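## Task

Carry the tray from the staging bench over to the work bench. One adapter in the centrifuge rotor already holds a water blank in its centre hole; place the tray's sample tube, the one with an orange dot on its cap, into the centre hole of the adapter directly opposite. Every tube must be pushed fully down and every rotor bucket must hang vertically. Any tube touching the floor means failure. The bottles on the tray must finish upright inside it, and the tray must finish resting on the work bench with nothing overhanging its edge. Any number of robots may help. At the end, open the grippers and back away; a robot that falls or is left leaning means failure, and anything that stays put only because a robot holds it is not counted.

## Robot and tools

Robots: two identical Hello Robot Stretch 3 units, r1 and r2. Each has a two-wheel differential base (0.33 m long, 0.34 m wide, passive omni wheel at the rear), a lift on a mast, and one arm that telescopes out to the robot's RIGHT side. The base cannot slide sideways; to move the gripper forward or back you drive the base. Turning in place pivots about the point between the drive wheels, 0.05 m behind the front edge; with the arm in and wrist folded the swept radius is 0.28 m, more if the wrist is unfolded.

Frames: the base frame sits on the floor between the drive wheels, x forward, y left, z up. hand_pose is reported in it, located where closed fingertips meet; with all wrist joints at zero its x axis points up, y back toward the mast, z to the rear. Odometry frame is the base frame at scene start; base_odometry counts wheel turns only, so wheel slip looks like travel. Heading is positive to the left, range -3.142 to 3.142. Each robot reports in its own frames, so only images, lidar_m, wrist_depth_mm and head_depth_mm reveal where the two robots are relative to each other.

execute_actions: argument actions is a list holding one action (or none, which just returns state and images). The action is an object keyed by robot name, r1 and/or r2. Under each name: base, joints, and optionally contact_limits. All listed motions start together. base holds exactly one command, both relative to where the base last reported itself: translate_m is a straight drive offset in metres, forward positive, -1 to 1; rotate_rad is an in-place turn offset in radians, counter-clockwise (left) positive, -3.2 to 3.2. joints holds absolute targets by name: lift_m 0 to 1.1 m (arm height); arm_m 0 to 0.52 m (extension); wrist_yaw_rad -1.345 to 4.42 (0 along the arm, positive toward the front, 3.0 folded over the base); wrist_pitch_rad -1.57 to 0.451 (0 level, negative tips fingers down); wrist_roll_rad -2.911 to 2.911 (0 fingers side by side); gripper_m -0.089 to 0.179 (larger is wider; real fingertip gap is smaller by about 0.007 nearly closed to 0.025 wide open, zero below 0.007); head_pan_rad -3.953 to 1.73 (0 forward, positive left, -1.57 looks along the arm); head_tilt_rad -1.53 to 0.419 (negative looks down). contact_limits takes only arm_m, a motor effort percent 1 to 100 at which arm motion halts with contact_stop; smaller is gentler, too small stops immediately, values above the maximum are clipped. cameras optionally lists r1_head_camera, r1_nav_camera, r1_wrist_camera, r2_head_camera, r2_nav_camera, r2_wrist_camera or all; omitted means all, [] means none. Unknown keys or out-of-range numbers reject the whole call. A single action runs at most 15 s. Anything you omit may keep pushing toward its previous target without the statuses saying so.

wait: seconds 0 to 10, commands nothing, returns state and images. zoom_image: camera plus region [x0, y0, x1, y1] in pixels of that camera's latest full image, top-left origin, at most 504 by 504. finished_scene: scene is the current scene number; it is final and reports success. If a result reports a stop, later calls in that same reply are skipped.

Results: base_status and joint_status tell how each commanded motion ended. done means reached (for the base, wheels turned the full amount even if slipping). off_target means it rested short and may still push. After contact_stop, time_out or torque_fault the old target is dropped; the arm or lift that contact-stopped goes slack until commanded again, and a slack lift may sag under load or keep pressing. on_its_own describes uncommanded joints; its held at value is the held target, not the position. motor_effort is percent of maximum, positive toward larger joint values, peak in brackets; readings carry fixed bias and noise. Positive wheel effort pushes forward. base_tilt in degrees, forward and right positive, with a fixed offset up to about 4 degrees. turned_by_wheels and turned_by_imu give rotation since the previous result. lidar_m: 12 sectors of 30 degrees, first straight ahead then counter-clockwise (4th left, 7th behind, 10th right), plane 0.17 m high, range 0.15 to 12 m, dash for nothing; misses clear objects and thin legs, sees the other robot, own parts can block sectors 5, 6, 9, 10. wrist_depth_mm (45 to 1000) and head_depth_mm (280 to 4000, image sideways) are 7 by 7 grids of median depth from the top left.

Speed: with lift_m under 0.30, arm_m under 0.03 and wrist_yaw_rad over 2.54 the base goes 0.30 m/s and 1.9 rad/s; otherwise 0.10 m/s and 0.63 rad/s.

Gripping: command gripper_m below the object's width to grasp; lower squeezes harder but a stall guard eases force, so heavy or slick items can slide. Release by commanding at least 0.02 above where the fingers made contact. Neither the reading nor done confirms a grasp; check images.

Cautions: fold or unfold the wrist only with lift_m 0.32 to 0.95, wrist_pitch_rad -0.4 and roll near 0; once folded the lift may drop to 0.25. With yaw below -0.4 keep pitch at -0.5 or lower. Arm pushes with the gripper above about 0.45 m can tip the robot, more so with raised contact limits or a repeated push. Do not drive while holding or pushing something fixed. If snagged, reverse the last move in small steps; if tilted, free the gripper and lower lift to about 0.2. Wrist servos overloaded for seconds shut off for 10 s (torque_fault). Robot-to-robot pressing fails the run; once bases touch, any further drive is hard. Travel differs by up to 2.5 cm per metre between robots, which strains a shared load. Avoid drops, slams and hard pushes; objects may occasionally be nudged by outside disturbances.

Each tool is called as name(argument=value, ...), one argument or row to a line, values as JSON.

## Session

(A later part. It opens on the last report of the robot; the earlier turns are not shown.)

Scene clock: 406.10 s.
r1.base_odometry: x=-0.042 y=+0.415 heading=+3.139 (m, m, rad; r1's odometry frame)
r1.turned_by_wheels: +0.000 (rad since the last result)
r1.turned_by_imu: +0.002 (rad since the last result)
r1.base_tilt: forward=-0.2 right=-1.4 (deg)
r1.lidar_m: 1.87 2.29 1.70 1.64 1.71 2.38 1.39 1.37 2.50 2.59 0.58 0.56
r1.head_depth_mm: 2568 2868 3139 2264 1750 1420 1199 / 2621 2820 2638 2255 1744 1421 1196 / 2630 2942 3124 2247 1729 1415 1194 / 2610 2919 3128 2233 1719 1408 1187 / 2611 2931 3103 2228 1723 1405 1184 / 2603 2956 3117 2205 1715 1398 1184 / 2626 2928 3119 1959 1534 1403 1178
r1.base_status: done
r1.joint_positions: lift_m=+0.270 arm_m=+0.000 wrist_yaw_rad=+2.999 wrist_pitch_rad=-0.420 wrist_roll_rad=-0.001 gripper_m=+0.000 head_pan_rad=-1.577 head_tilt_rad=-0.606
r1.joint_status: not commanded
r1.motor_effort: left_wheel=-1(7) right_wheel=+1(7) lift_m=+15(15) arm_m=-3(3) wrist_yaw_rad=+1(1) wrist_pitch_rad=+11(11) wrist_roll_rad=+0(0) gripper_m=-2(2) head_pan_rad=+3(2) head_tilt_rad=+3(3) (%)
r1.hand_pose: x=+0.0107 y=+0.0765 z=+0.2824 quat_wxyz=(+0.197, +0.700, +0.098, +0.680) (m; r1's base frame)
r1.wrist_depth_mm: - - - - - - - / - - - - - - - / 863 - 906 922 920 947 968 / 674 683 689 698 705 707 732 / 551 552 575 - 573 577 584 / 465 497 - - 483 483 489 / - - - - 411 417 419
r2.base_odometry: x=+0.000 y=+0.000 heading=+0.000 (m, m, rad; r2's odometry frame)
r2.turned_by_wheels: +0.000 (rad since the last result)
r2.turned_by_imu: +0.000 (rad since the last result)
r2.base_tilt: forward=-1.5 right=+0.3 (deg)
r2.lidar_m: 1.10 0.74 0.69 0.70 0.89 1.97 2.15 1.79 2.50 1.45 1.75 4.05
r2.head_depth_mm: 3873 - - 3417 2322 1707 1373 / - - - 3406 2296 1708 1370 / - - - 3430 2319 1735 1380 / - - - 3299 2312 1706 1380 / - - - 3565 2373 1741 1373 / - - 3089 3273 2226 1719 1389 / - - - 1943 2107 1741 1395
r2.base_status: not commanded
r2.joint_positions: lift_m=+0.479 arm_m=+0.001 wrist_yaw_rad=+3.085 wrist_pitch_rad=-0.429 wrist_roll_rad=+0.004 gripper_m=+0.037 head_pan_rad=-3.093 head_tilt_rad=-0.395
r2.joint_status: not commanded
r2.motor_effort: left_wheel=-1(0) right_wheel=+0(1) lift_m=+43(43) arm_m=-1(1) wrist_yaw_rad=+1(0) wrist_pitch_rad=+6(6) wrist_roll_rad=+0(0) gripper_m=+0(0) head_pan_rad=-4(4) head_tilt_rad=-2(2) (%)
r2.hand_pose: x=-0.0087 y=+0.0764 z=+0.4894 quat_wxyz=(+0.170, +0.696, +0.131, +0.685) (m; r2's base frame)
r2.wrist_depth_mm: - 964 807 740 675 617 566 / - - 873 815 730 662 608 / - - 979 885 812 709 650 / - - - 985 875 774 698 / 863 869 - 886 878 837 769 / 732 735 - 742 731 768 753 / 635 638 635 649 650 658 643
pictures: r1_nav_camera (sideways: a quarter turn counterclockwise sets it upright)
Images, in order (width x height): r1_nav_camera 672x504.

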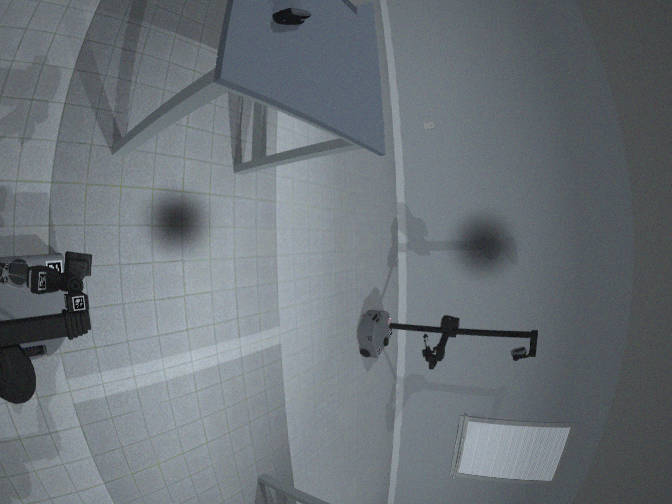

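execute_actions(
  actions=[
    {"r1":{"base":{"rotate_rad":-0.17}}},
  ],
  cameras=[],
)

execute_actions(
  actions=[
    {"r1":{"base":{"translate_m":1.0}}},
  ],
  cameras=[],
)

execute_actions(
  actions=[
    {"r1":{"base":{"rotate_rad":0.17},"joints":{"lift_m":0.9,"head_tilt_rad":-0.84}}},
  ],
  cameras=[],
)

execute_actions(
  actions=[
    {"r1":{"base":{"translate_m":0.2},"joints":{"wrist_yaw_rad":1.2,"wrist_pitch_rad":-0.6,"gripper_m":0.06}}},
  ],
  cameras=[],
)

execute_actions(
  actions=[
    {"r1":{"joints":{"lift_m":1.1,"wrist_pitch_rad":-1.57,"wrist_yaw_rad":0.0}}},
  ],
  cameras=[],
)

execute_actions(
  actions=[
    {"r1":{"joints":{"arm_m":0.4}}},
  ],
  cameras=["r1_head_camera","r1_wrist_camera"],
)

Scene clock: 419.27 s.
r1.base_odometry: x=-0.042 y=+0.415 heading=+2.969 (m, m, rad; r1's odometry frame)
r1.turned_by_wheels: -0.170 (rad since the last result)
r1.turned_by_imu: -0.169 (rad since the last result)
r1.base_tilt: forward=-0.2 right=-1.5 (deg)
r1.lidar_m: 1.87 2.78 1.78 1.64 1.66 2.04 3.30 1.37 1.67 2.49 1.10 0.56
r1.head_depth_mm: 2814 3165 3233 2262 1738 1420 1195 / 2751 3057 3178 2252 1730 1420 1194 / 2675 2895 2744 2231 1732 1416 1192 / 2665 2942 3125 2221 1726 1406 1190 / 2644 2914 3156 2235 1726 1403 1188 / 2584 2883 3080 2222 1719 1403 1184 / 2508 2806 2984 2197 1711 1400 1182
r1.base_status: done
r1.joint_positions: lift_m=+0.270 arm_m=+0.000 wrist_yaw_rad=+2.999 wrist_pitch_rad=-0.420 wrist_roll_rad=-0.001 gripper_m=+0.000 head_pan_rad=-1.577 head_tilt_rad=-0.605
r1.joint_status: not commanded
r1.motor_effort: left_wheel=+5(15) right_wheel=-3(8) lift_m=+15(14) arm_m=-3(2) wrist_yaw_rad=+1(1) wrist_pitch_rad=+10(10) wrist_roll_rad=+0(0) gripper_m=-1(1) head_pan_rad=+3(2) head_tilt_rad=+2(3) (%)
r1.hand_pose: x=+0.0107 y=+0.0765 z=+0.2824 quat_wxyz=(+0.197, +0.700, +0.098, +0.680) (m; r1's base frame)
r1.wrist_depth_mm: - - - - - - - / - - - - - - - / 870 - 904 904 916 940 962 / 673 674 686 696 711 715 723 / 557 551 567 - 572 578 584 / 464 496 - - 481 481 490 / - - - - 412 416 421
r2.base_odometry: x=+0.000 y=+0.000 heading=+0.000 (m, m, rad; r2's odometry frame)
r2.turned_by_wheels: +0.000 (rad since the last result)
r2.turned_by_imu: +0.000 (rad since the last result)
r2.base_tilt: forward=-1.5 right=+0.2 (deg)
r2.lidar_m: 1.10 0.74 0.69 0.70 0.89 1.97 2.14 1.79 2.51 1.46 1.74 4.05
r2.head_depth_mm: 3981 - - 3448 2300 1721 1363 / - - - 3411 2302 1709 1366 / - - - 3452 2293 1728 1369 / - - - 3272 2322 1738 1380 / - - - 3410 2298 1737 1383 / - - 3063 3324 2250 1731 1379 / - - - 1932 2126 1743 1395
r2.base_status: not commanded
r2.joint_positions: lift_m=+0.479 arm_m=+0.001 wrist_yaw_rad=+3.085 wrist_pitch_rad=-0.429 wrist_roll_rad=+0.004 gripper_m=+0.037 head_pan_rad=-3.093 head_tilt_rad=-0.395
r2.joint_status: not commanded
r2.motor_effort: left_wheel=+0(0) right_wheel=+0(0) lift_m=+43(43) arm_m=-1(1) wrist_yaw_rad=-1(0) wrist_pitch_rad=+6(6) wrist_roll_rad=+1(1) gripper_m=+0(0) head_pan_rad=-3(4) head_tilt_rad=-2(2) (%)
r2.hand_pose: x=-0.0087 y=+0.0764 z=+0.4894 quat_wxyz=(+0.170, +0.696, +0.131, +0.685) (m; r2's base frame)
r2.wrist_depth_mm: - 967 809 738 676 623 573 / - - 879 814 741 662 597 / - - 971 890 800 716 648 / - - - 975 866 786 704 / 866 879 - 878 895 841 768 / 730 742 - 749 724 754 778 / 633 630 640 641 641 656 662
pictures: none
No camera images: the call's "cameras" was empty. Leave "cameras" out to get every camera's image.

Scene clock: 424.37 s.
r1.base_odometry: x=-1.027 y=+0.586 heading=+2.969 (m, m, rad; r1's odometry frame)
r1.turned_by_wheels: +0.000 (rad since the last result)
r1.turned_by_imu: +0.003 (rad since the last result)
r1.base_tilt: forward=-0.3 right=-1.3 (deg)
r1.lidar_m: 0.88 2.95 1.96 1.78 1.79 2.23 2.31 0.58 0.96 0.88 0.88 1.09
r1.head_depth_mm: 2634 2991 3200 931 717 585 493 / 2629 2945 3140 927 716 583 492 / 2552 2853 3053 921 712 581 491 / 2522 2829 3052 915 708 580 490 / 2479 2757 2949 913 709 577 489 / 2449 2713 2935 867 538 562 488 / 2423 2669 2881 856 659 551 486
r1.base_status: done
r1.joint_positions: lift_m=+0.270 arm_m=+0.000 wrist_yaw_rad=+2.999 wrist_pitch_rad=-0.420 wrist_roll_rad=-0.001 gripper_m=+0.000 head_pan_rad=-1.577 head_tilt_rad=-0.605
r1.joint_status: not commanded
r1.motor_effort: left_wheel=+5(15) right_wheel=-3(6) lift_m=+15(14) arm_m=-2(2) wrist_yaw_rad=+2(1) wrist_pitch_rad=+11(10) wrist_roll_rad=+0(1) gripper_m=-2(2) head_pan_rad=+3(3) head_tilt_rad=+2(2) (%)
r1.hand_pose: x=+0.0107 y=+0.0765 z=+0.2824 quat_wxyz=(+0.197, +0.700, +0.098, +0.680) (m; r1's base frame)
r1.wrist_depth_mm: - - - - - - - / - - - - - - - / 864 - 891 923 931 936 942 / 669 673 689 701 701 718 727 / 549 553 572 - 565 579 584 / 465 497 - - 480 484 489 / - - - - 411 419 418
r2.base_odometry: x=+0.000 y=+0.000 heading=+0.000 (m, m, rad; r2's odometry frame)
r2.turned_by_wheels: +0.000 (rad since the last result)
r2.turned_by_imu: +0.000 (rad since the last result)
r2.base_tilt: forward=-1.5 right=+0.3 (deg)
r2.lidar_m: 1.10 0.74 0.69 0.70 0.89 1.97 2.15 1.79 4.07 1.45 1.74 4.05
r2.head_depth_mm: 3917 - - 3447 2287 1724 1378 / - - - 3487 2295 1717 1370 / - - - 3470 2305 1725 1379 / - - - 3265 2317 1728 1371 / - - - 3560 2331 1751 1388 / - - 3098 3274 2216 1735 1388 / - - - 1921 2136 1747 1392
r2.base_status: not commanded
r2.joint_positions: lift_m=+0.479 arm_m=+0.001 wrist_yaw_rad=+3.085 wrist_pitch_rad=-0.429 wrist_roll_rad=+0.004 gripper_m=+0.037 head_pan_rad=-3.093 head_tilt_rad=-0.395
r2.joint_status: not commanded
r2.motor_effort: left_wheel=-1(0) right_wheel=+0(0) lift_m=+43(43) arm_m=-1(1) wrist_yaw_rad=-1(0) wrist_pitch_rad=+6(7) wrist_roll_rad=+1(0) gripper_m=+0(0) head_pan_rad=-3(3) head_tilt_rad=-2(2) (%)
r2.hand_pose: x=-0.0087 y=+0.0764 z=+0.4894 quat_wxyz=(+0.170, +0.696, +0.131, +0.685) (m; r2's base frame)
r2.wrist_depth_mm: - 979 816 743 670 620 570 / - - 889 809 737 660 609 / - - 973 888 804 721 655 / - - - 971 884 782 708 / 860 871 - 885 894 830 757 / 728 742 - 742 731 762 768 / 633 633 635 647 655 642 661
pictures: none
No camera images: the call's "cameras" was empty. Leave "cameras" out to get every camera's image.

Scene clock: 427.97 s.
r1.base_odometry: x=-1.027 y=+0.586 heading=+3.139 (m, m, rad; r1's odometry frame)
r1.turned_by_wheels: +0.170 (rad since the last result)
r1.turned_by_imu: +0.171 (rad since the last result)
r1.base_tilt: forward=-0.3 right=-1.4 (deg)
r1.lidar_m: 2.93 2.49 1.82 1.77 1.87 2.60 2.31 0.57 0.91 0.88 0.91 0.88
r1.head_depth_mm: 2567 2773 872 707 596 526 1118 / 2610 2761 867 706 594 524 - / 2593 2757 859 701 590 521 - / 2583 2730 828 697 590 521 - / 2589 2711 831 558 588 528 1085 / 2613 2713 838 688 585 528 1106 / 2619 2672 772 686 583 526 1105
r1.base_status: done
r1.joint_positions: lift_m=+0.581 arm_m=+0.000 wrist_yaw_rad=+3.000 wrist_pitch_rad=-0.419 wrist_roll_rad=-0.001 gripper_m=+0.000 head_pan_rad=-1.576 head_tilt_rad=-0.830
r1.joint_status: lift_m contact_stop (moved +0.311 of +0.630); the others done
r1.on_its_own: lift_m is slack since a contact_stop, until your next command for it (your +0.900 is given up)
r1.motor_effort: left_wheel=-4(11) right_wheel=+5(8) lift_m=+19(42) arm_m=+0(3) wrist_yaw_rad=+0(1) wrist_pitch_rad=+9(11) wrist_roll_rad=+0(0) gripper_m=-2(1) head_pan_rad=+2(2) head_tilt_rad=-5(25) (%)
r1.hand_pose: x=+0.0105 y=+0.0770 z=+0.5939 quat_wxyz=(+0.196, +0.700, +0.098, +0.680) (m; r1's base frame)
r1.wrist_depth_mm: - - - - - - - / - - - - - - - / - - - - - - - / - - - - - - - / 984 995 - - - - - / 843 848 - 839 868 875 876 / 728 732 748 741 746 758 755
r2.base_odometry: x=+0.000 y=+0.000 heading=+0.000 (m, m, rad; r2's odometry frame)
r2.turned_by_wheels: +0.000 (rad since the last result)
r2.turned_by_imu: +0.000 (rad since the last result)
r2.base_tilt: forward=-1.5 right=+0.3 (deg)
r2.lidar_m: 1.10 0.74 0.69 0.70 0.90 1.97 2.15 1.79 4.07 1.45 1.74 4.05
r2.head_depth_mm: 3841 - - 3426 2277 1699 1372 / - - - 3470 2270 1719 1372 / - - - 3487 2296 1736 1386 / - - - 3226 2284 1722 1383 / - - - 3431 2320 1741 1383 / - - 3085 3316 2234 1722 1384 / - - - 1939 2124 1737 1391
r2.base_status: not commanded
r2.joint_positions: lift_m=+0.479 arm_m=+0.001 wrist_yaw_rad=+3.085 wrist_pitch_rad=-0.429 wrist_roll_rad=+0.004 gripper_m=+0.037 head_pan_rad=-3.093 head_tilt_rad=-0.395
r2.joint_status: not commanded
r2.motor_effort: left_wheel=+0(0) right_wheel=+0(0) lift_m=+43(43) arm_m=-1(1) wrist_yaw_rad=+0(1) wrist_pitch_rad=+6(6) wrist_roll_rad=+1(1) gripper_m=+0(0) head_pan_rad=-4(3) head_tilt_rad=-2(2) (%)
r2.hand_pose: x=-0.0087 y=+0.0764 z=+0.4894 quat_wxyz=(+0.170, +0.696, +0.131, +0.685) (m; r2's base frame)
r2.wrist_depth_mm: - 983 799 751 677 613 565 / - - 873 822 746 666 609 / - - 981 907 797 718 656 / - - - 985 869 792 719 / 858 872 - 888 879 847 766 / 731 735 - 735 729 769 760 / 626 635 639 642 645 653 653
pictures: none
No camera images: the call's "cameras" was empty. Leave "cameras" out to get every camera's image.

not run: a stop came earlier in this reply.

not run: a stop came earlier in this reply.

not run: a stop came earlier in this reply.

execute_actions(
  actions=[
    {"r1":{"joints":{"head_tilt_rad":-1.3}}},
  ],
  cameras=["r1_head_camera","r1_nav_camera"],
)

Scene clock: 431.87 s.
r1.base_odometry: x=-1.027 y=+0.586 heading=+3.139 (m, m, rad; r1's odometry frame)
r1.turned_by_wheels: +0.000 (rad since the last result)
r1.turned_by_imu: +0.001 (rad since the last result)
r1.base_tilt: forward=-0.3 right=-1.5 (deg)
r1.lidar_m: 2.93 2.49 1.82 1.78 1.87 2.60 2.31 0.58 0.90 0.88 0.92 0.88
r1.head_depth_mm: 644 602 564 1298 1264 - - / 640 599 561 1305 1258 - - / 637 596 560 541 - - - / 628 588 556 538 - - 1122 / 461 553 554 1284 1241 1174 1120 / 607 572 552 1286 1241 1171 1117 / 607 569 549 1284 1228 1167 1117
r1.base_status: not commanded
r1.joint_positions: lift_m=+0.581 arm_m=+0.000 wrist_yaw_rad=+3.000 wrist_pitch_rad=-0.419 wrist_roll_rad=-0.001 gripper_m=+0.000 head_pan_rad=-1.576 head_tilt_rad=-1.284
r1.joint_status: all done
r1.on_its_own: lift_m is slack since a contact_stop, until your next command for it (your +0.900 is given up)
r1.motor_effort: left_wheel=-4(4) right_wheel=+5(6) lift_m=+18(18) arm_m=+0(0) wrist_yaw_rad=+0(0) wrist_pitch_rad=+10(9) wrist_roll_rad=+0(0) gripper_m=-2(3) head_pan_rad=+2(2) head_tilt_rad=-9(36) (%)
r1.hand_pose: x=+0.0105 y=+0.0770 z=+0.5938 quat_wxyz=(+0.196, +0.700, +0.098, +0.680) (m; r1's base frame)
r1.wrist_depth_mm: - - - - - - - / - - - - - - - / - - - - - - - / - - - - - - - / 993 - - - - - - / 839 835 - 832 874 872 878 / 736 738 739 735 746 761 748
r2.base_odometry: x=+0.000 y=+0.000 heading=+0.000 (m, m, rad; r2's odometry frame)
r2.turned_by_wheels: +0.000 (rad since the last result)
r2.turned_by_imu: +0.000 (rad since the last result)
r2.base_tilt: forward=-1.5 right=+0.3 (deg)
r2.lidar_m: 1.10 0.74 0.69 0.70 0.90 1.97 2.15 1.79 4.06 1.45 1.75 4.07
r2.head_depth_mm: 3864 - - 3417 2300 1717 1370 / - - - 3411 2289 1697 1369 / - - - 3490 2333 1705 1377 / - - - 3206 2314 1728 1380 / - - - 3588 2321 1728 1385 / - - 3091 3347 2233 1743 1396 / - - - 1953 2127 1730 1394
r2.base_status: not commanded
r2.joint_positions: lift_m=+0.479 arm_m=+0.001 wrist_yaw_rad=+3.085 wrist_pitch_rad=-0.429 wrist_roll_rad=+0.004 gripper_m=+0.037 head_pan_rad=-3.093 head_tilt_rad=-0.395
r2.joint_status: not commanded
r2.motor_effort: left_wheel=-1(0) right_wheel=+0(0) lift_m=+43(43) arm_m=-1(1) wrist_yaw_rad=+0(0) wrist_pitch_rad=+6(6) wrist_roll_rad=+0(0) gripper_m=+0(0) head_pan_rad=-3(3) head_tilt_rad=-2(1) (%)
r2.hand_pose: x=-0.0087 y=+0.0764 z=+0.4894 quat_wxyz=(+0.170, +0.696, +0.131, +0.685) (m; r2's base frame)
r2.wrist_depth_mm: - 956 802 747 672 622 566 / - - 885 823 740 672 604 / - - 968 890 788 711 650 / - - - 977 889 778 702 / 861 868 - 887 885 828 773 / 723 729 - 748 730 767 771 / 621 644 644 642 644 650 660
pictures: r1_head_camera (sideways: a quarter turn clockwise sets it upright), r1_nav_camera (sideways: a quarter turn counterclockwise sets it upright)
Images, in order (width x height): r1_head_camera 896x504, r1_nav_camera 672x504.

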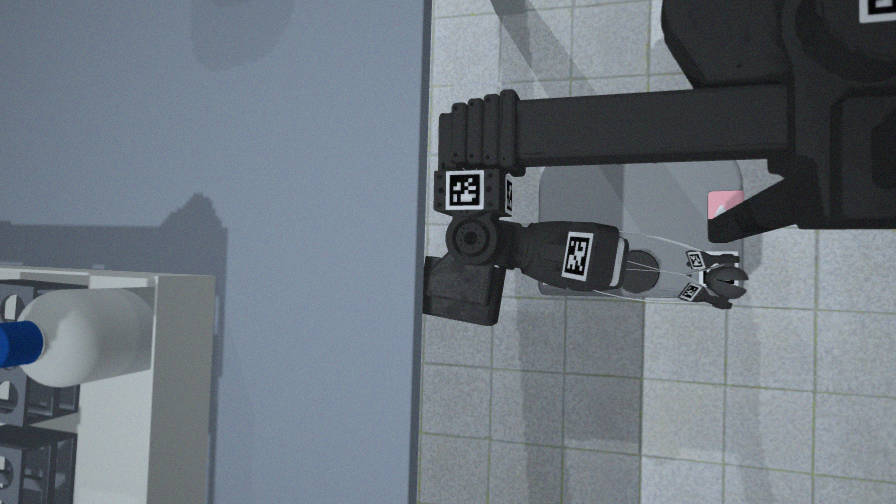

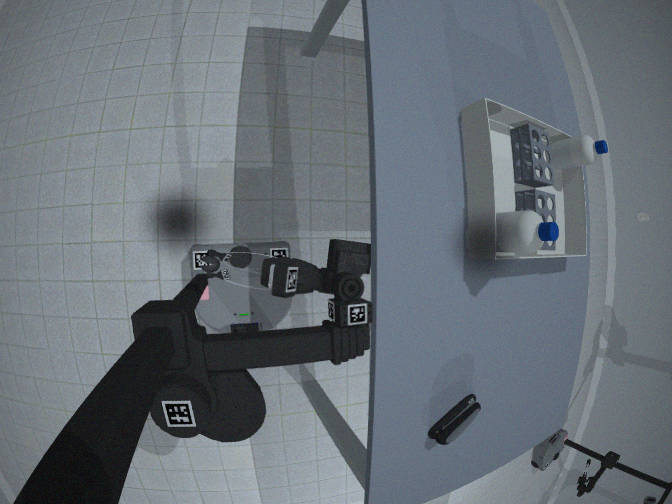

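execute_actions(
  actions=[
    {"r1":{"base":{"rotate_rad":0.4},"joints":{"lift_m":0.5}}},
  ],
  cameras=[],
)

execute_actions(
  actions=[
    {"r1":{"base":{"translate_m":0.17}}},
  ],
  cameras=[],
)

execute_actions(
  actions=[
    {"r1":{"base":{"rotate_rad":-0.4},"joints":{"head_tilt_rad":-1.1}}},
  ],
  cameras=["r1_head_camera"],
)

Scene clock: 441.27 s.
r1.base_odometry: x=-1.027 y=+0.586 heading=-2.744 (m, m, rad; r1's odometry frame)
r1.turned_by_wheels: +0.400 (rad since the last result)
r1.turned_by_imu: +0.402 (rad since the last result)
r1.base_tilt: forward=-0.3 right=-1.4 (deg)
r1.lidar_m: 2.86 1.93 1.77 1.80 2.31 2.30 0.58 0.95 0.88 0.89 1.13 0.88
r1.head_depth_mm: 624 600 564 533 1261 - - / 457 556 561 537 1260 - - / 621 574 558 540 - - - / 625 581 557 1313 - - 1124 / 622 586 557 1322 1240 1183 1121 / 600 587 564 1302 1235 1179 1119 / 625 585 1345 1302 1235 1170 1113
r1.base_status: done
r1.joint_positions: lift_m=+0.500 arm_m=+0.000 wrist_yaw_rad=+3.000 wrist_pitch_rad=-0.419 wrist_roll_rad=-0.001 gripper_m=+0.000 head_pan_rad=-1.576 head_tilt_rad=-1.284
r1.joint_status: all done
r1.motor_effort: left_wheel=-4(9) right_wheel=+3(8) lift_m=+14(16) arm_m=+0(0) wrist_yaw_rad=+0(0) wrist_pitch_rad=+10(9) wrist_roll_rad=+0(0) gripper_m=-2(2) head_pan_rad=+3(3) head_tilt_rad=-8(8) (%)
r1.hand_pose: x=+0.0105 y=+0.0770 z=+0.5128 quat_wxyz=(+0.196, +0.700, +0.098, +0.680) (m; r1's base frame)
r1.wrist_depth_mm: - - - - - - - / - - - - - - - / - - - - - - - / - - - - - - - / 873 886 917 - 910 944 916 / 744 750 - 726 764 777 785 / 636 645 651 650 660 659 667
r2.base_odometry: x=+0.000 y=+0.000 heading=+0.000 (m, m, rad; r2's odometry frame)
r2.turned_by_wheels: +0.000 (rad since the last result)
r2.turned_by_imu: +0.000 (rad since the last result)
r2.base_tilt: forward=-1.5 right=+0.2 (deg)
r2.lidar_m: 1.10 0.74 0.69 0.70 0.90 1.96 2.15 1.79 4.06 1.45 1.75 4.07
r2.head_depth_mm: 3923 - - 3422 2279 1709 1359 / - - - 3474 2295 1700 1372 / - - - 3508 2297 1717 1376 / - - - 3305 2340 1721 1378 / - - - 3529 2313 1714 1385 / - - 3085 3271 2220 1757 1396 / - - - 1920 2155 1754 1390
r2.base_status: not commanded
r2.joint_positions: lift_m=+0.479 arm_m=+0.001 wrist_yaw_rad=+3.085 wrist_pitch_rad=-0.429 wrist_roll_rad=+0.004 gripper_m=+0.037 head_pan_rad=-3.093 head_tilt_rad=-0.395
r2.joint_status: not commanded
r2.motor_effort: left_wheel=+0(0) right_wheel=+1(0) lift_m=+43(43) arm_m=-1(1) wrist_yaw_rad=+0(1) wrist_pitch_rad=+6(6) wrist_roll_rad=+0(0) gripper_m=+0(0) head_pan_rad=-3(3) head_tilt_rad=-1(2) (%)
r2.hand_pose: x=-0.0087 y=+0.0764 z=+0.4894 quat_wxyz=(+0.170, +0.696, +0.131, +0.685) (m; r2's base frame)
r2.wrist_depth_mm: - 987 807 741 681 621 568 / - - 882 806 734 663 612 / - - 997 909 796 731 653 / - - - 992 861 791 706 / 850 865 - 884 894 830 774 / 735 717 - 748 716 762 767 / 629 635 635 639 652 670 662
pictures: none
No camera images: the call's "cameras" was empty. Leave "cameras" out to get every camera's image.

Scene clock: 443.93 s.
r1.base_odometry: x=-1.184 y=+0.520 heading=-2.745 (m, m, rad; r1's odometry frame)
r1.turned_by_wheels: +0.000 (rad since the last result)
r1.turned_by_imu: +0.001 (rad since the last result)
r1.base_tilt: forward=-0.2 right=-1.4 (deg)
r1.lidar_m: 2.75 1.85 1.71 1.73 2.23 2.47 0.74 1.01 0.94 0.96 0.76 2.77
r1.head_depth_mm: 633 584 564 1310 1259 - - / 630 587 561 1328 1256 - - / 584 594 565 1339 - - - / 634 594 570 1324 - - 1124 / 630 591 1355 1316 1245 1175 1120 / 628 588 1377 1309 1238 1176 1122 / 625 591 1380 1301 1232 1168 1114
r1.base_status: done
r1.joint_positions: lift_m=+0.500 arm_m=+0.000 wrist_yaw_rad=+3.000 wrist_pitch_rad=-0.419 wrist_roll_rad=-0.001 gripper_m=+0.000 head_pan_rad=-1.576 head_tilt_rad=-1.284
r1.joint_status: not commanded
r1.motor_effort: left_wheel=-4(6) right_wheel=+3(7) lift_m=+15(15) arm_m=+0(0) wrist_yaw_rad=+0(1) wrist_pitch_rad=+9(10) wrist_roll_rad=+0(0) gripper_m=-2(1) head_pan_rad=+2(3) head_tilt_rad=-8(7) (%)
r1.hand_pose: x=+0.0105 y=+0.0770 z=+0.5128 quat_wxyz=(+0.196, +0.700, +0.098, +0.680) (m; r1's base frame)
r1.wrist_depth_mm: - - - - - - - / - - - - - - - / - - - - - - - / - - - - - - - / 876 890 922 - 922 931 928 / 741 750 - 726 770 776 776 / 644 644 654 658 662 658 669
r2.base_odometry: x=+0.000 y=+0.000 heading=+0.000 (m, m, rad; r2's odometry frame)
r2.turned_by_wheels: +0.000 (rad since the last result)
r2.turned_by_imu: +0.000 (rad since the last result)
r2.base_tilt: forward=-1.5 right=+0.3 (deg)
r2.lidar_m: 1.10 0.74 0.69 0.70 0.89 1.97 2.14 1.79 4.06 1.45 1.75 4.05
r2.head_depth_mm: 3924 - - 3419 2264 1704 1367 / - - - 3446 2316 1709 1367 / - - - 3463 2310 1711 1370 / - - - 3244 2347 1716 1389 / - - - 3464 2362 1723 1386 / - - 3088 3369 2282 1740 1385 / - - - 1928 2134 1757 1403
r2.base_status: not commanded
r2.joint_positions: lift_m=+0.479 arm_m=+0.001 wrist_yaw_rad=+3.085 wrist_pitch_rad=-0.429 wrist_roll_rad=+0.004 gripper_m=+0.037 head_pan_rad=-3.093 head_tilt_rad=-0.395
r2.joint_status: not commanded
r2.motor_effort: left_wheel=+0(0) right_wheel=+0(0) lift_m=+43(43) arm_m=-1(1) wrist_yaw_rad=+0(1) wrist_pitch_rad=+6(6) wrist_roll_rad=+0(1) gripper_m=+0(0) head_pan_rad=-4(4) head_tilt_rad=-1(2) (%)
r2.hand_pose: x=-0.0087 y=+0.0764 z=+0.4894 quat_wxyz=(+0.170, +0.696, +0.131, +0.685) (m; r2's base frame)
r2.wrist_depth_mm: - 968 806 753 679 623 565 / - - 880 823 725 663 612 / - - 998 889 803 714 658 / - - - 974 898 780 705 / 856 874 - 872 901 836 762 / 724 744 - 738 726 747 754 / 636 635 639 634 653 661 647
pictures: none
No camera images: the call's "cameras" was empty. Leave "cameras" out to get every camera's image.

Scene clock: 445.57 s.
r1.base_odometry: x=-1.184 y=+0.520 heading=+3.139 (m, m, rad; r1's odometry frame)
r1.turned_by_wheels: -0.400 (rad since the last result)
r1.turned_by_imu: -0.400 (rad since the last result)
r1.base_tilt: forward=-0.2 right=-1.5 (deg)
r1.lidar_m: 2.78 2.40 1.78 1.71 1.77 2.51 2.47 0.74 0.98 0.95 0.99 0.76
r1.head_depth_mm: 832 725 644 594 1301 1191 1130 / 813 699 634 592 1305 1193 - / 768 565 625 589 1317 - - / 769 699 624 586 1319 - - / 735 695 622 585 1298 1179 1087 / 763 680 618 582 1275 1177 1080 / 804 704 626 580 1270 1171 1079
r1.base_status: done
r1.joint_positions: lift_m=+0.500 arm_m=+0.000 wrist_yaw_rad=+3.000 wrist_pitch_rad=-0.419 wrist_roll_rad=-0.001 gripper_m=+0.000 head_pan_rad=-1.576 head_tilt_rad=-1.100
r1.joint_status: all done
r1.motor_effort: left_wheel=+5(10) right_wheel=-3(5) lift_m=+14(14) arm_m=+0(1) wrist_yaw_rad=+1(0) wrist_pitch_rad=+9(9) wrist_roll_rad=+0(0) gripper_m=-2(2) head_pan_rad=+2(3) head_tilt_rad=+0(18) (%)
r1.hand_pose: x=+0.0105 y=+0.0770 z=+0.5128 quat_wxyz=(+0.196, +0.700, +0.098, +0.680) (m; r1's base frame)
r1.wrist_depth_mm: - - - - - - - / - - - - - - - / - - - - - - - / - - - - - - - / 878 884 908 - 925 921 928 / 745 752 - 737 764 766 785 / 648 640 649 663 658 655 661
r2.base_odometry: x=+0.000 y=+0.000 heading=+0.000 (m, m, rad; r2's odometry frame)
r2.turned_by_wheels: +0.000 (rad since the last result)
r2.turned_by_imu: +0.000 (rad since the last result)
r2.base_tilt: forward=-1.5 right=+0.3 (deg)
r2.lidar_m: 1.10 0.74 0.69 0.70 0.90 1.97 2.15 1.79 4.06 1.45 1.75 4.05
r2.head_depth_mm: 3958 - - 3420 2288 1694 1359 / - - - 3462 2280 1728 1364 / - - - 3464 2312 1722 1389 / - - - 3219 2315 1720 1386 / - - - 3508 2320 1726 1384 / - - 3025 3340 2235 1750 1397 / - - - 1918 2106 1748 1390
r2.base_status: not commanded
r2.joint_positions: lift_m=+0.479 arm_m=+0.001 wrist_yaw_rad=+3.085 wrist_pitch_rad=-0.429 wrist_roll_rad=+0.004 gripper_m=+0.037 head_pan_rad=-3.093 head_tilt_rad=-0.395
r2.joint_status: not commanded
r2.motor_effort: left_wheel=+0(1) right_wheel=+0(0) lift_m=+43(43) arm_m=-1(1) wrist_yaw_rad=+0(1) wrist_pitch_rad=+6(6) wrist_roll_rad=+0(0) gripper_m=+0(0) head_pan_rad=-3(3) head_tilt_rad=-1(2) (%)
r2.hand_pose: x=-0.0087 y=+0.0764 z=+0.4894 quat_wxyz=(+0.170, +0.696, +0.131, +0.685) (m; r2's base frame)
r2.wrist_depth_mm: - 993 801 740 672 624 563 / - - 880 810 732 662 610 / - - 973 919 808 710 651 / - - - 971 877 782 708 / 849 858 - 879 900 836 762 / 732 743 - 743 720 749 760 / 621 633 638 642 651 654 652
pictures: r1_head_camera (sideways: a quarter turn clockwise sets it upright)
Images, in order (width x height): r1_head_camera 896x504.

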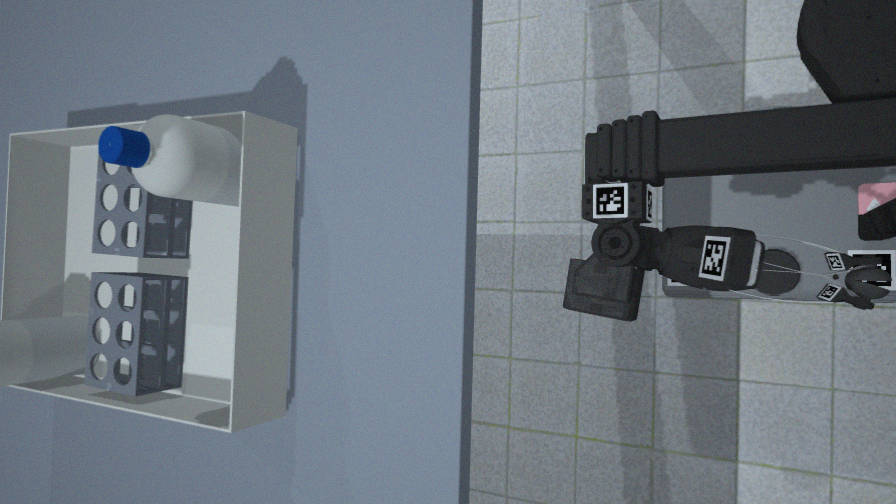

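execute_actions(
  actions=[
    {"r1":{"joints":{"lift_m":0.93,"gripper_m":0.06}}},
  ],
  cameras=[],
)

execute_actions(
  actions=[
    {"r1":{"joints":{"wrist_yaw_rad":1.3,"wrist_pitch_rad":-0.6}}},
  ],
  cameras=[],
)

execute_actions(
  actions=[
    {"r1":{"joints":{"lift_m":1.1,"wrist_pitch_rad":-1.57,"wrist_yaw_rad":0.0}}},
  ],
  cameras=[],
)

execute_actions(
  actions=[
    {"r1":{"joints":{"arm_m":0.36,"head_tilt_rad":-0.95}}},
  ],
  cameras=["r1_head_camera","r1_wrist_camera"],
)

Scene clock: 464.53 s.
r1.base_odometry: x=-1.184 y=+0.520 heading=+3.139 (m, m, rad; r1's odometry frame)
r1.turned_by_wheels: +0.000 (rad since the last result)
r1.turned_by_imu: +0.002 (rad since the last result)
r1.base_tilt: forward=-0.2 right=-1.5 (deg)
r1.lidar_m: 2.78 2.40 1.78 1.70 1.77 2.50 2.46 0.74 0.98 0.95 0.99 0.76
r1.head_depth_mm: 836 746 - 1378 1303 1194 1101 / 814 675 - 1373 1303 1197 1086 / 771 565 - - - - - / 771 697 - - - - - / 734 695 - 1355 1294 1172 1085 / 763 680 627 590 1284 1177 1082 / 806 705 626 578 1276 1165 1081
r1.base_status: not commanded
r1.joint_positions: lift_m=+0.930 arm_m=+0.000 wrist_yaw_rad=+3.000 wrist_pitch_rad=-0.419 wrist_roll_rad=-0.001 gripper_m=+0.060 head_pan_rad=-1.576 head_tilt_rad=-1.100
r1.joint_status: all done
r1.motor_effort: left_wheel=+5(5) right_wheel=-3(3) lift_m=+22(25) arm_m=+0(0) wrist_yaw_rad=+0(1) wrist_pitch_rad=+10(9) wrist_roll_rad=-1(0) gripper_m=+1(79) head_pan_rad=+2(2) head_tilt_rad=+0(1) (%)
r1.hand_pose: x=+0.0105 y=+0.0770 z=+0.9423 quat_wxyz=(+0.196, +0.700, +0.098, +0.680) (m; r1's base frame)
r1.wrist_depth_mm: - - - - - - - / - - - - - - - / - - - - - - - / - - - - - - - / - - - - - - - / - - - - - - - / - - - - - - -
r2.base_odometry: x=+0.000 y=+0.000 heading=+0.000 (m, m, rad; r2's odometry frame)
r2.turned_by_wheels: +0.000 (rad since the last result)
r2.turned_by_imu: +0.000 (rad since the last result)
r2.base_tilt: forward=-1.5 right=+0.3 (deg)
r2.lidar_m: 1.10 0.74 0.69 0.70 0.90 1.97 2.15 1.79 4.07 1.45 1.75 4.05
r2.head_depth_mm: 3926 - - 3372 2268 1706 1368 / - - - 3490 2307 1715 1372 / - - - 3509 2290 1719 1364 / - - - 3302 2331 1710 1379 / - - - 3531 2313 1743 1376 / - - 3106 3281 2196 1754 1402 / - - - 1917 2163 1750 1386
r2.base_status: not commanded
r2.joint_positions: lift_m=+0.479 arm_m=+0.001 wrist_yaw_rad=+3.085 wrist_pitch_rad=-0.429 wrist_roll_rad=+0.004 gripper_m=+0.037 head_pan_rad=-3.093 head_tilt_rad=-0.395
r2.joint_status: not commanded
r2.motor_effort: left_wheel=+0(1) right_wheel=+0(0) lift_m=+43(43) arm_m=-1(1) wrist_yaw_rad=+0(0) wrist_pitch_rad=+6(6) wrist_roll_rad=+1(1) gripper_m=+0(0) head_pan_rad=-3(3) head_tilt_rad=-2(2) (%)
r2.hand_pose: x=-0.0087 y=+0.0764 z=+0.4894 quat_wxyz=(+0.170, +0.696, +0.131, +0.685) (m; r2's base frame)
r2.wrist_depth_mm: - 968 808 750 670 616 562 / - - 882 817 731 659 598 / - - 989 894 811 727 644 / - - - 988 888 791 709 / 858 858 - 882 901 850 760 / 732 724 - 750 724 751 765 / 643 625 644 648 644 664 662
pictures: none
No camera images: the call's "cameras" was empty. Leave "cameras" out to get every camera's image.

Scene clock: 466.40 s.
r1.base_odometry: x=-1.184 y=+0.520 heading=+3.139 (m, m, rad; r1's odometry frame)
r1.turned_by_wheels: +0.000 (rad since the last result)
r1.turned_by_imu: +0.000 (rad since the last result)
r1.base_tilt: forward=-0.2 right=-1.4 (deg)
r1.lidar_m: 2.77 2.40 1.78 1.70 1.78 2.50 2.47 0.75 0.98 0.95 0.99 0.76
r1.head_depth_mm: 836 746 - 1379 1306 1190 1104 / 814 675 - - 1303 1201 1086 / 769 564 - - 1293 - - / 773 699 622 - 1269 - - / 735 696 622 - 1272 1184 1086 / 763 683 639 - 1275 1176 1080 / 805 705 636 972 1263 1169 1076
r1.base_status: not commanded
r1.joint_positions: lift_m=+0.930 arm_m=+0.000 wrist_yaw_rad=+1.302 wrist_pitch_rad=-0.609 wrist_roll_rad=-0.001 gripper_m=+0.060 head_pan_rad=-1.576 head_tilt_rad=-1.100
r1.joint_status: all done
r1.motor_effort: left_wheel=+5(5) right_wheel=-3(3) lift_m=+23(22) arm_m=+0(0) wrist_yaw_rad=-2(3) wrist_pitch_rad=+5(9) wrist_roll_rad=+1(0) gripper_m=+0(1) head_pan_rad=+2(2) head_tilt_rad=+0(1) (%)
r1.hand_pose: x=+0.1679 y=-0.1973 z=+0.9020 quat_wxyz=(+0.666, +0.577, -0.407, +0.240) (m; r1's base frame)
r1.wrist_depth_mm: - - - - 750 761 - / - - - 581 573 584 598 / - - - 488 465 468 481 / - - - 972 389 395 399 / - - - - 344 341 314 / - - - - 291 300 293 / 989 987 - - 270 266 269
r2.base_odometry: x=+0.000 y=+0.000 heading=+0.000 (m, m, rad; r2's odometry frame)
r2.turned_by_wheels: +0.000 (rad since the last result)
r2.turned_by_imu: +0.000 (rad since the last result)
r2.base_tilt: forward=-1.5 right=+0.2 (deg)
r2.lidar_m: 1.10 0.74 0.69 0.70 0.89 1.97 2.15 1.79 4.04 1.45 1.75 4.05
r2.head_depth_mm: 3935 - - 3466 2283 1709 1365 / - - - 3453 2310 1735 1379 / - - - 3442 2302 1720 1368 / - - - 3283 2287 1732 1372 / - - - 3535 2336 1738 1378 / - - 3126 3343 2237 1752 1383 / - - - 1932 2128 1740 1399
r2.base_status: not commanded
r2.joint_positions: lift_m=+0.479 arm_m=+0.001 wrist_yaw_rad=+3.085 wrist_pitch_rad=-0.429 wrist_roll_rad=+0.004 gripper_m=+0.037 head_pan_rad=-3.093 head_tilt_rad=-0.395
r2.joint_status: not commanded
r2.motor_effort: left_wheel=+0(0) right_wheel=+0(0) lift_m=+43(43) arm_m=-1(1) wrist_yaw_rad=+0(1) wrist_pitch_rad=+6(6) wrist_roll_rad=+1(0) gripper_m=+0(0) head_pan_rad=-4(4) head_tilt_rad=-1(2) (%)
r2.hand_pose: x=-0.0087 y=+0.0764 z=+0.4894 quat_wxyz=(+0.170, +0.696, +0.131, +0.685) (m; r2's base frame)
r2.wrist_depth_mm: - 972 821 749 676 620 571 / - - 882 822 728 663 610 / - - 969 910 806 726 655 / - - - 994 877 794 700 / 860 874 - 866 885 853 758 / 722 736 - 743 716 752 753 / 637 638 636 634 647 649 654
pictures: none
No camera images: the call's "cameras" was empty. Leave "cameras" out to get every camera's image.

Scene clock: 468.77 s.
r1.base_odometry: x=-1.184 y=+0.520 heading=+3.139 (m, m, rad; r1's odometry frame)
r1.turned_by_wheels: +0.000 (rad since the last result)
r1.turned_by_imu: +0.001 (rad since the last result)
r1.base_tilt: forward=-0.3 right=-1.4 (deg)
r1.lidar_m: 2.78 2.40 1.78 1.70 1.78 2.49 2.47 0.74 0.98 0.95 0.99 0.76
r1.head_depth_mm: - - - - 1301 1198 1095 / - - - - 1279 1202 1082 / - - - - 1275 - - / 776 - - 1360 1271 - - / 733 695 622 584 1272 1182 1085 / 762 679 618 582 1286 1172 1079 / 808 704 627 580 1279 1167 1077
r1.base_status: not commanded
r1.joint_positions: lift_m=+1.100 arm_m=+0.000 wrist_yaw_rad=+0.002 wrist_pitch_rad=-1.554 wrist_roll_rad=-0.001 gripper_m=+0.060 head_pan_rad=-1.576 head_tilt_rad=-1.100
r1.joint_status: all done
joint sent to its limit — the command would take r1.wrist_pitch_rad past its lower limit, so that joint was sent only as far as its limit.
r1.motor_effort: left_wheel=+5(5) right_wheel=-3(3) lift_m=+22(23) arm_m=-1(0) wrist_yaw_rad=-2(4) wrist_pitch_rad=-4(5) wrist_roll_rad=+0(0) gripper_m=+1(0) head_pan_rad=+2(2) head_tilt_rad=+0(0) (%)
r1.hand_pose: x=-0.0217 y=-0.1253 z=+0.9818 quat_wxyz=(+0.505, +0.497, -0.503, -0.495) (m; r1's base frame)
r1.wrist_depth_mm: 345 346 351 355 359 360 363 / - - - - - - - / - - - - - - - / - - - - - - - / - - - - - - - / - - - - - - - / - - - - - - -
r2.base_odometry: x=+0.000 y=+0.000 heading=+0.000 (m, m, rad; r2's odometry frame)
r2.turned_by_wheels: +0.000 (rad since the last result)
r2.turned_by_imu: +0.000 (rad since the last result)
r2.base_tilt: forward=-1.6 right=+0.2 (deg)
r2.lidar_m: 1.10 0.74 0.69 0.70 0.89 1.97 2.15 1.78 4.06 1.45 1.75 4.05
r2.head_depth_mm: 3914 - - 3412 2284 1703 1367 / - - - 3433 2274 1726 1370 / - - - 3523 2302 1718 1375 / - - - 3267 2318 1732 1379 / - - - 3585 2311 1722 1386 / - - 3054 3370 2228 1738 1388 / - - - 1942 2113 1750 1387
r2.base_status: not commanded
r2.joint_positions: lift_m=+0.479 arm_m=+0.001 wrist_yaw_rad=+3.085 wrist_pitch_rad=-0.429 wrist_roll_rad=+0.004 gripper_m=+0.037 head_pan_rad=-3.093 head_tilt_rad=-0.395
r2.joint_status: not commanded
r2.motor_effort: left_wheel=+0(1) right_wheel=+1(0) lift_m=+43(43) arm_m=-1(1) wrist_yaw_rad=-1(1) wrist_pitch_rad=+6(6) wrist_roll_rad=+0(0) gripper_m=+0(0) head_pan_rad=-4(3) head_tilt_rad=+0(2) (%)
r2.hand_pose: x=-0.0087 y=+0.0764 z=+0.4894 quat_wxyz=(+0.170, +0.696, +0.131, +0.685) (m; r2's base frame)
r2.wrist_depth_mm: - 974 803 745 674 620 564 / - - 877 814 734 670 612 / - - 995 904 814 709 649 / - - - 985 874 779 719 / 856 856 - 876 896 837 763 / 739 730 - 743 735 757 757 / 635 632 643 643 653 656 654
pictures: none
No camera images: the call's "cameras" was empty. Leave "cameras" out to get every camera's image.

Scene clock: 472.63 s.
r1.base_odometry: x=-1.184 y=+0.520 heading=+3.139 (m, m, rad; r1's odometry frame)
r1.turned_by_wheels: +0.000 (rad since the last result)
r1.turned_by_imu: +0.001 (rad since the last result)
r1.base_tilt: forward=-0.2 right=-1.3 (deg)
r1.lidar_m: 2.77 2.40 1.78 1.70 1.78 2.50 2.47 0.74 0.98 0.95 0.98 0.76
r1.head_depth_mm: 2666 899 744 636 587 1222 1096 / 2646 892 725 633 586 1219 1110 / 2655 840 610 630 585 1212 - / 2593 844 732 629 1289 1209 - / 2609 760 726 627 1289 1208 1084 / 2572 824 692 624 1285 1202 1083 / 2597 867 723 621 1273 1200 1079
r1.base_status: not commanded
r1.joint_positions: lift_m=+1.100 arm_m=+0.360 wrist_yaw_rad=+0.000 wrist_pitch_rad=-1.555 wrist_roll_rad=-0.001 gripper_m=+0.060 head_pan_rad=-1.576 head_tilt_rad=-0.952
r1.joint_status: all done
r1.motor_effort: left_wheel=+5(5) right_wheel=-3(3) lift_m=+22(22) arm_m=+4(6) wrist_yaw_rad=+0(2) wrist_pitch_rad=-4(4) wrist_roll_rad=+0(0) gripper_m=+0(0) head_pan_rad=+2(2) head_tilt_rad=+1(17) (%)
r1.hand_pose: x=-0.0216 y=-0.4845 z=+0.9819 quat_wxyz=(+0.504, +0.496, -0.503, -0.496) (m; r1's base frame)
r1.wrist_depth_mm: 344 299 321 329 308 360 363 / 354 352 357 363 364 371 375 / 366 365 369 369 239 385 386 / 375 378 376 379 237 397 403 / 387 392 393 400 407 412 417 / 400 406 414 417 423 424 434 / - - - - - - -
r2.base_odometry: x=+0.000 y=+0.000 heading=+0.000 (m, m, rad; r2's odometry frame)
r2.turned_by_wheels: +0.000 (rad since the last result)
r2.turned_by_imu: +0.000 (rad since the last result)
r2.base_tilt: forward=-1.5 right=+0.2 (deg)
r2.lidar_m: 1.10 0.75 0.69 0.70 0.89 1.97 2.15 1.79 4.06 1.45 1.74 4.05
r2.head_depth_mm: 3926 - - 3401 2297 1724 1360 / - - - 3426 2280 1725 1368 / - - - 3524 2311 1721 1363 / - - - 3284 2317 1727 1381 / - - - 3562 2315 1729 1390 / - - 3072 3315 2244 1727 1386 / - - - 1931 2140 1734 1387
r2.base_status: not commanded
r2.joint_positions: lift_m=+0.479 arm_m=+0.001 wrist_yaw_rad=+3.085 wrist_pitch_rad=-0.429 wrist_roll_rad=+0.004 gripper_m=+0.037 head_pan_rad=-3.093 head_tilt_rad=-0.395
r2.joint_status: not commanded
r2.motor_effort: left_wheel=+0(0) right_wheel=+0(0) lift_m=+43(43) arm_m=-1(1) wrist_yaw_rad=-1(1) wrist_pitch_rad=+6(6) wrist_roll_rad=+0(1) gripper_m=+0(0) head_pan_rad=-3(4) head_tilt_rad=-1(2) (%)
r2.hand_pose: x=-0.0087 y=+0.0764 z=+0.4894 quat_wxyz=(+0.170, +0.696, +0.131, +0.685) (m; r2's base frame)
r2.wrist_depth_mm: - 986 818 740 671 616 566 / - - 876 822 724 665 610 / - - 978 898 808 716 649 / - - - 989 863 789 707 / 855 861 - 878 889 823 764 / 724 731 - 742 723 764 761 / 625 639 638 648 647 657 669
pictures: r1_head_camera (sideways: a quarter turn clockwise sets it upright), r1_wrist_camera
Images, in order (width x height): r1_head_camera 896x504, r1_wrist_camera 644x364.

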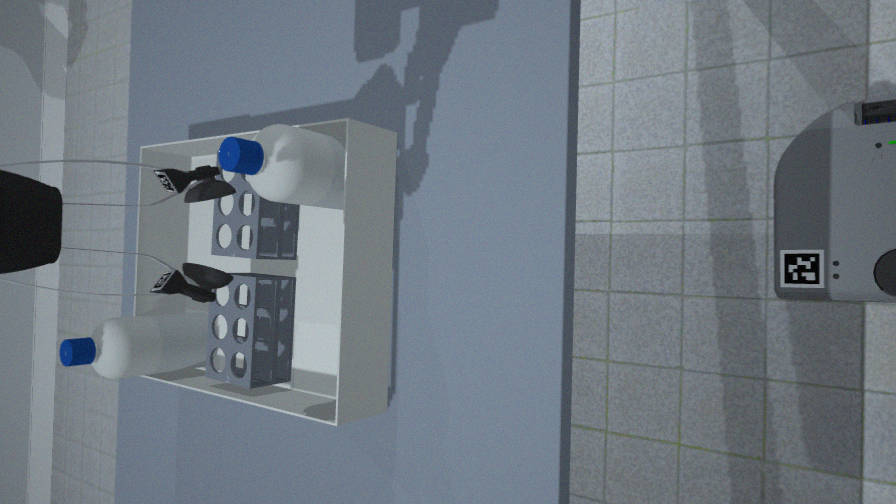

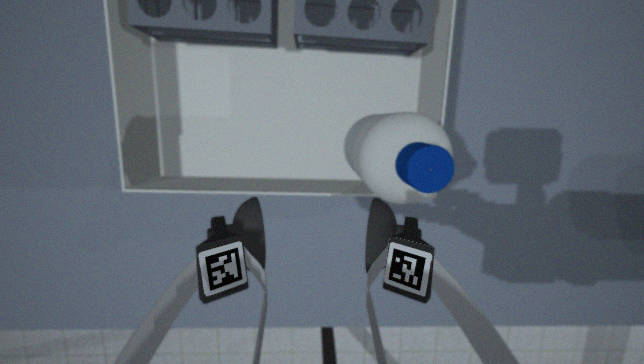

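execute_actions(
  actions=[
    {"r1":{"base":{"translate_m":0.04},"joints":{"wrist_roll_rad":1.57,"arm_m":0.358}}},
  ],
  cameras=[],
)

execute_actions(
  actions=[
    {"r1":{"joints":{"lift_m":0.96}}},
  ],
  cameras=["r1_head_camera","r1_wrist_camera"],
)

Scene clock: 480.13 s.
r1.base_odometry: x=-1.224 y=+0.520 heading=+3.139 (m, m, rad; r1's odometry frame)
r1.turned_by_wheels: +0.000 (rad since the last result)
r1.turned_by_imu: +0.001 (rad since the last result)
r1.base_tilt: forward=-0.2 right=-1.4 (deg)
r1.lidar_m: 2.73 2.40 1.78 1.70 1.78 2.50 2.50 0.78 0.97 0.94 0.99 0.72
r1.head_depth_mm: 2647 896 744 636 587 1220 1101 / 2672 862 615 634 586 1218 1119 / 2635 860 645 632 1301 1214 - / 2654 838 730 629 1292 1206 - / 2608 760 726 625 1285 1208 1090 / 2601 871 710 624 1294 1202 1085 / 2639 866 725 620 1277 1199 1076
r1.base_status: done
r1.joint_positions: lift_m=+1.100 arm_m=+0.358 wrist_yaw_rad=+0.000 wrist_pitch_rad=-1.555 wrist_roll_rad=+1.565 gripper_m=+0.060 head_pan_rad=-1.576 head_tilt_rad=-0.952
r1.joint_status: all done
r1.motor_effort: left_wheel=+5(12) right_wheel=-3(5) lift_m=+22(22) arm_m=-3(2) wrist_yaw_rad=+0(0) wrist_pitch_rad=-3(3) wrist_roll_rad=+2(2) gripper_m=+1(1) head_pan_rad=+3(2) head_tilt_rad=+0(1) (%)
r1.hand_pose: x=-0.0215 y=-0.4830 z=+0.9819 quat_wxyz=(+0.002, +0.002, -0.712, -0.702) (m; r1's base frame)
r1.wrist_depth_mm: 342 302 219 284 357 - - / 352 323 353 360 366 373 - / 363 312 369 372 380 384 - / 377 351 379 385 392 - - / 370 330 392 399 403 - - / 346 339 360 410 423 - - / 421 424 427 429 437 - -
r2.base_odometry: x=+0.000 y=+0.000 heading=+0.000 (m, m, rad; r2's odometry frame)
r2.turned_by_wheels: +0.000 (rad since the last result)
r2.turned_by_imu: +0.000 (rad since the last result)
r2.base_tilt: forward=-1.5 right=+0.3 (deg)
r2.lidar_m: 1.10 0.74 0.69 0.70 0.89 1.97 2.15 1.79 4.08 1.45 1.75 4.05
r2.head_depth_mm: 3835 - - 3471 2294 1707 1366 / - - - 3448 2293 1723 1360 / - - - 3552 2279 1724 1375 / - - - 3283 2305 1733 1383 / - - - 3424 2332 1720 1383 / - - 3107 3376 2237 1734 1374 / - - - 1905 2146 1748 1398
r2.base_status: not commanded
r2.joint_positions: lift_m=+0.479 arm_m=+0.001 wrist_yaw_rad=+3.085 wrist_pitch_rad=-0.429 wrist_roll_rad=+0.004 gripper_m=+0.037 head_pan_rad=-3.093 head_tilt_rad=-0.395
r2.joint_status: not commanded
r2.motor_effort: left_wheel=-1(0) right_wheel=+0(1) lift_m=+43(43) arm_m=-1(1) wrist_yaw_rad=-1(0) wrist_pitch_rad=+6(6) wrist_roll_rad=+1(0) gripper_m=+0(0) head_pan_rad=-3(4) head_tilt_rad=-1(2) (%)
r2.hand_pose: x=-0.0087 y=+0.0764 z=+0.4894 quat_wxyz=(+0.170, +0.696, +0.131, +0.685) (m; r2's base frame)
r2.wrist_depth_mm: - 965 803 751 658 617 567 / - - 876 816 728 672 613 / - - 976 900 800 719 655 / - - - 989 888 783 714 / 853 855 - 884 910 836 772 / 727 731 - 747 707 756 762 / 629 629 643 645 653 651 659
pictures: none
No camera images: the call's "cameras" was empty. Leave "cameras" out to get every camera's image.

Scene clock: 482.23 s.
r1.base_odometry: x=-1.224 y=+0.520 heading=+3.139 (m, m, rad; r1's odometry frame)
r1.turned_by_wheels: +0.000 (rad since the last result)
r1.turned_by_imu: +0.000 (rad since the last result)
r1.base_tilt: forward=-0.2 right=-1.4 (deg)
r1.lidar_m: 2.73 2.39 1.77 1.70 1.78 2.50 2.50 0.78 0.98 0.95 0.99 0.72
r1.head_depth_mm: - 870 730 638 587 1217 1100 / 2563 867 615 634 586 1218 1116 / - 836 646 632 1295 1211 - / 2673 - 729 628 1291 1209 - / 2625 760 728 626 1288 1207 1083 / 2611 872 708 623 1282 1203 1084 / 2599 867 724 621 1280 1201 1084
r1.base_status: not commanded
r1.joint_positions: lift_m=+0.960 arm_m=+0.358 wrist_yaw_rad=+0.000 wrist_pitch_rad=-1.555 wrist_roll_rad=+1.565 gripper_m=+0.060 head_pan_rad=-1.576 head_tilt_rad=-0.952
r1.joint_status: all done
r1.motor_effort: left_wheel=+4(5) right_wheel=-3(3) lift_m=+15(21) arm_m=-3(3) wrist_yaw_rad=+0(0) wrist_pitch_rad=-3(4) wrist_roll_rad=+1(1) gripper_m=+0(1) head_pan_rad=+3(2) head_tilt_rad=+1(0) (%)
r1.hand_pose: x=-0.0215 y=-0.4830 z=+0.8424 quat_wxyz=(+0.002, +0.002, -0.712, -0.702) (m; r1's base frame)
r1.wrist_depth_mm: 186 96 88 127 222 223 226 / 194 220 174 223 229 231 235 / 196 227 230 231 236 239 244 / 205 235 238 239 243 247 - / 193 242 243 249 252 255 - / 188 249 257 258 265 264 - / 200 255 265 268 272 274 -
r2.base_odometry: x=+0.000 y=+0.000 heading=+0.000 (m, m, rad; r2's odometry frame)
r2.turned_by_wheels: +0.000 (rad since the last result)
r2.turned_by_imu: +0.000 (rad since the last result)
r2.base_tilt: forward=-1.5 right=+0.3 (deg)
r2.lidar_m: 1.10 0.74 0.69 0.70 0.89 1.97 2.14 1.79 4.06 1.45 1.75 4.05
r2.head_depth_mm: 3824 - - 3449 2265 1715 1356 / - - - 3410 2302 1698 1375 / - - - 3454 2323 1729 1375 / - - - 3284 2299 1722 1380 / - - - 3526 2322 1735 1388 / - - 3048 3357 2238 1743 1390 / - - 2441 1936 2121 1744 1389
r2.base_status: not commanded
r2.joint_positions: lift_m=+0.479 arm_m=+0.001 wrist_yaw_rad=+3.085 wrist_pitch_rad=-0.429 wrist_roll_rad=+0.004 gripper_m=+0.037 head_pan_rad=-3.093 head_tilt_rad=-0.395
r2.joint_status: not commanded
r2.motor_effort: left_wheel=+0(1) right_wheel=+0(0) lift_m=+43(43) arm_m=-1(1) wrist_yaw_rad=-1(1) wrist_pitch_rad=+6(6) wrist_roll_rad=+0(1) gripper_m=+0(0) head_pan_rad=-3(4) head_tilt_rad=-1(1) (%)
r2.hand_pose: x=-0.0087 y=+0.0764 z=+0.4894 quat_wxyz=(+0.170, +0.696, +0.131, +0.685) (m; r2's base frame)
r2.wrist_depth_mm: - 981 803 744 675 613 568 / - - 882 807 736 667 618 / - - 975 910 805 721 659 / - - - 992 878 773 712 / 863 849 - 896 877 836 761 / 722 737 - 741 732 760 759 / 627 631 634 641 654 646 658
pictures: r1_head_camera (sideways: a quarter turn clockwise sets it upright), r1_wrist_camera
Images, in order (width x height): r1_head_camera 896x504, r1_wrist_camera 644x364.

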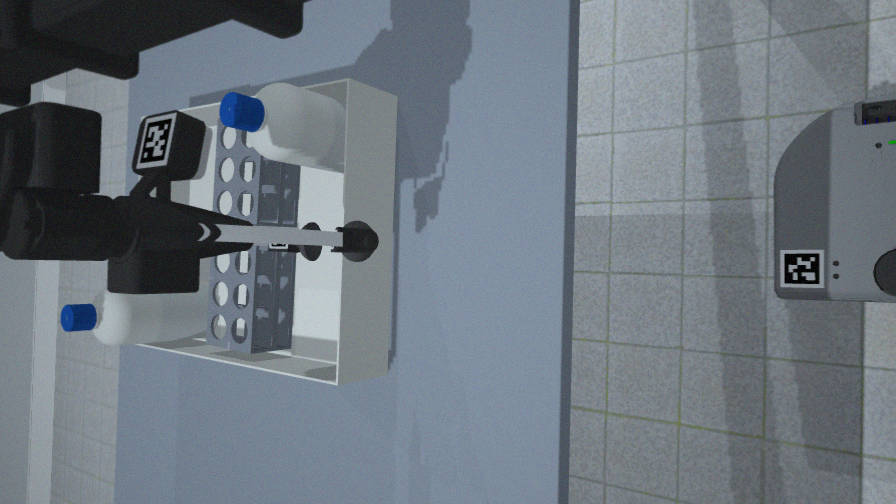

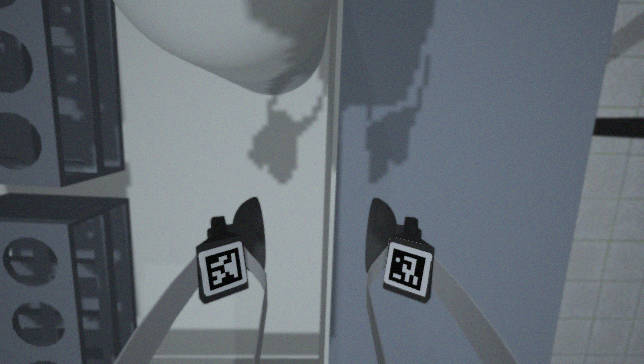

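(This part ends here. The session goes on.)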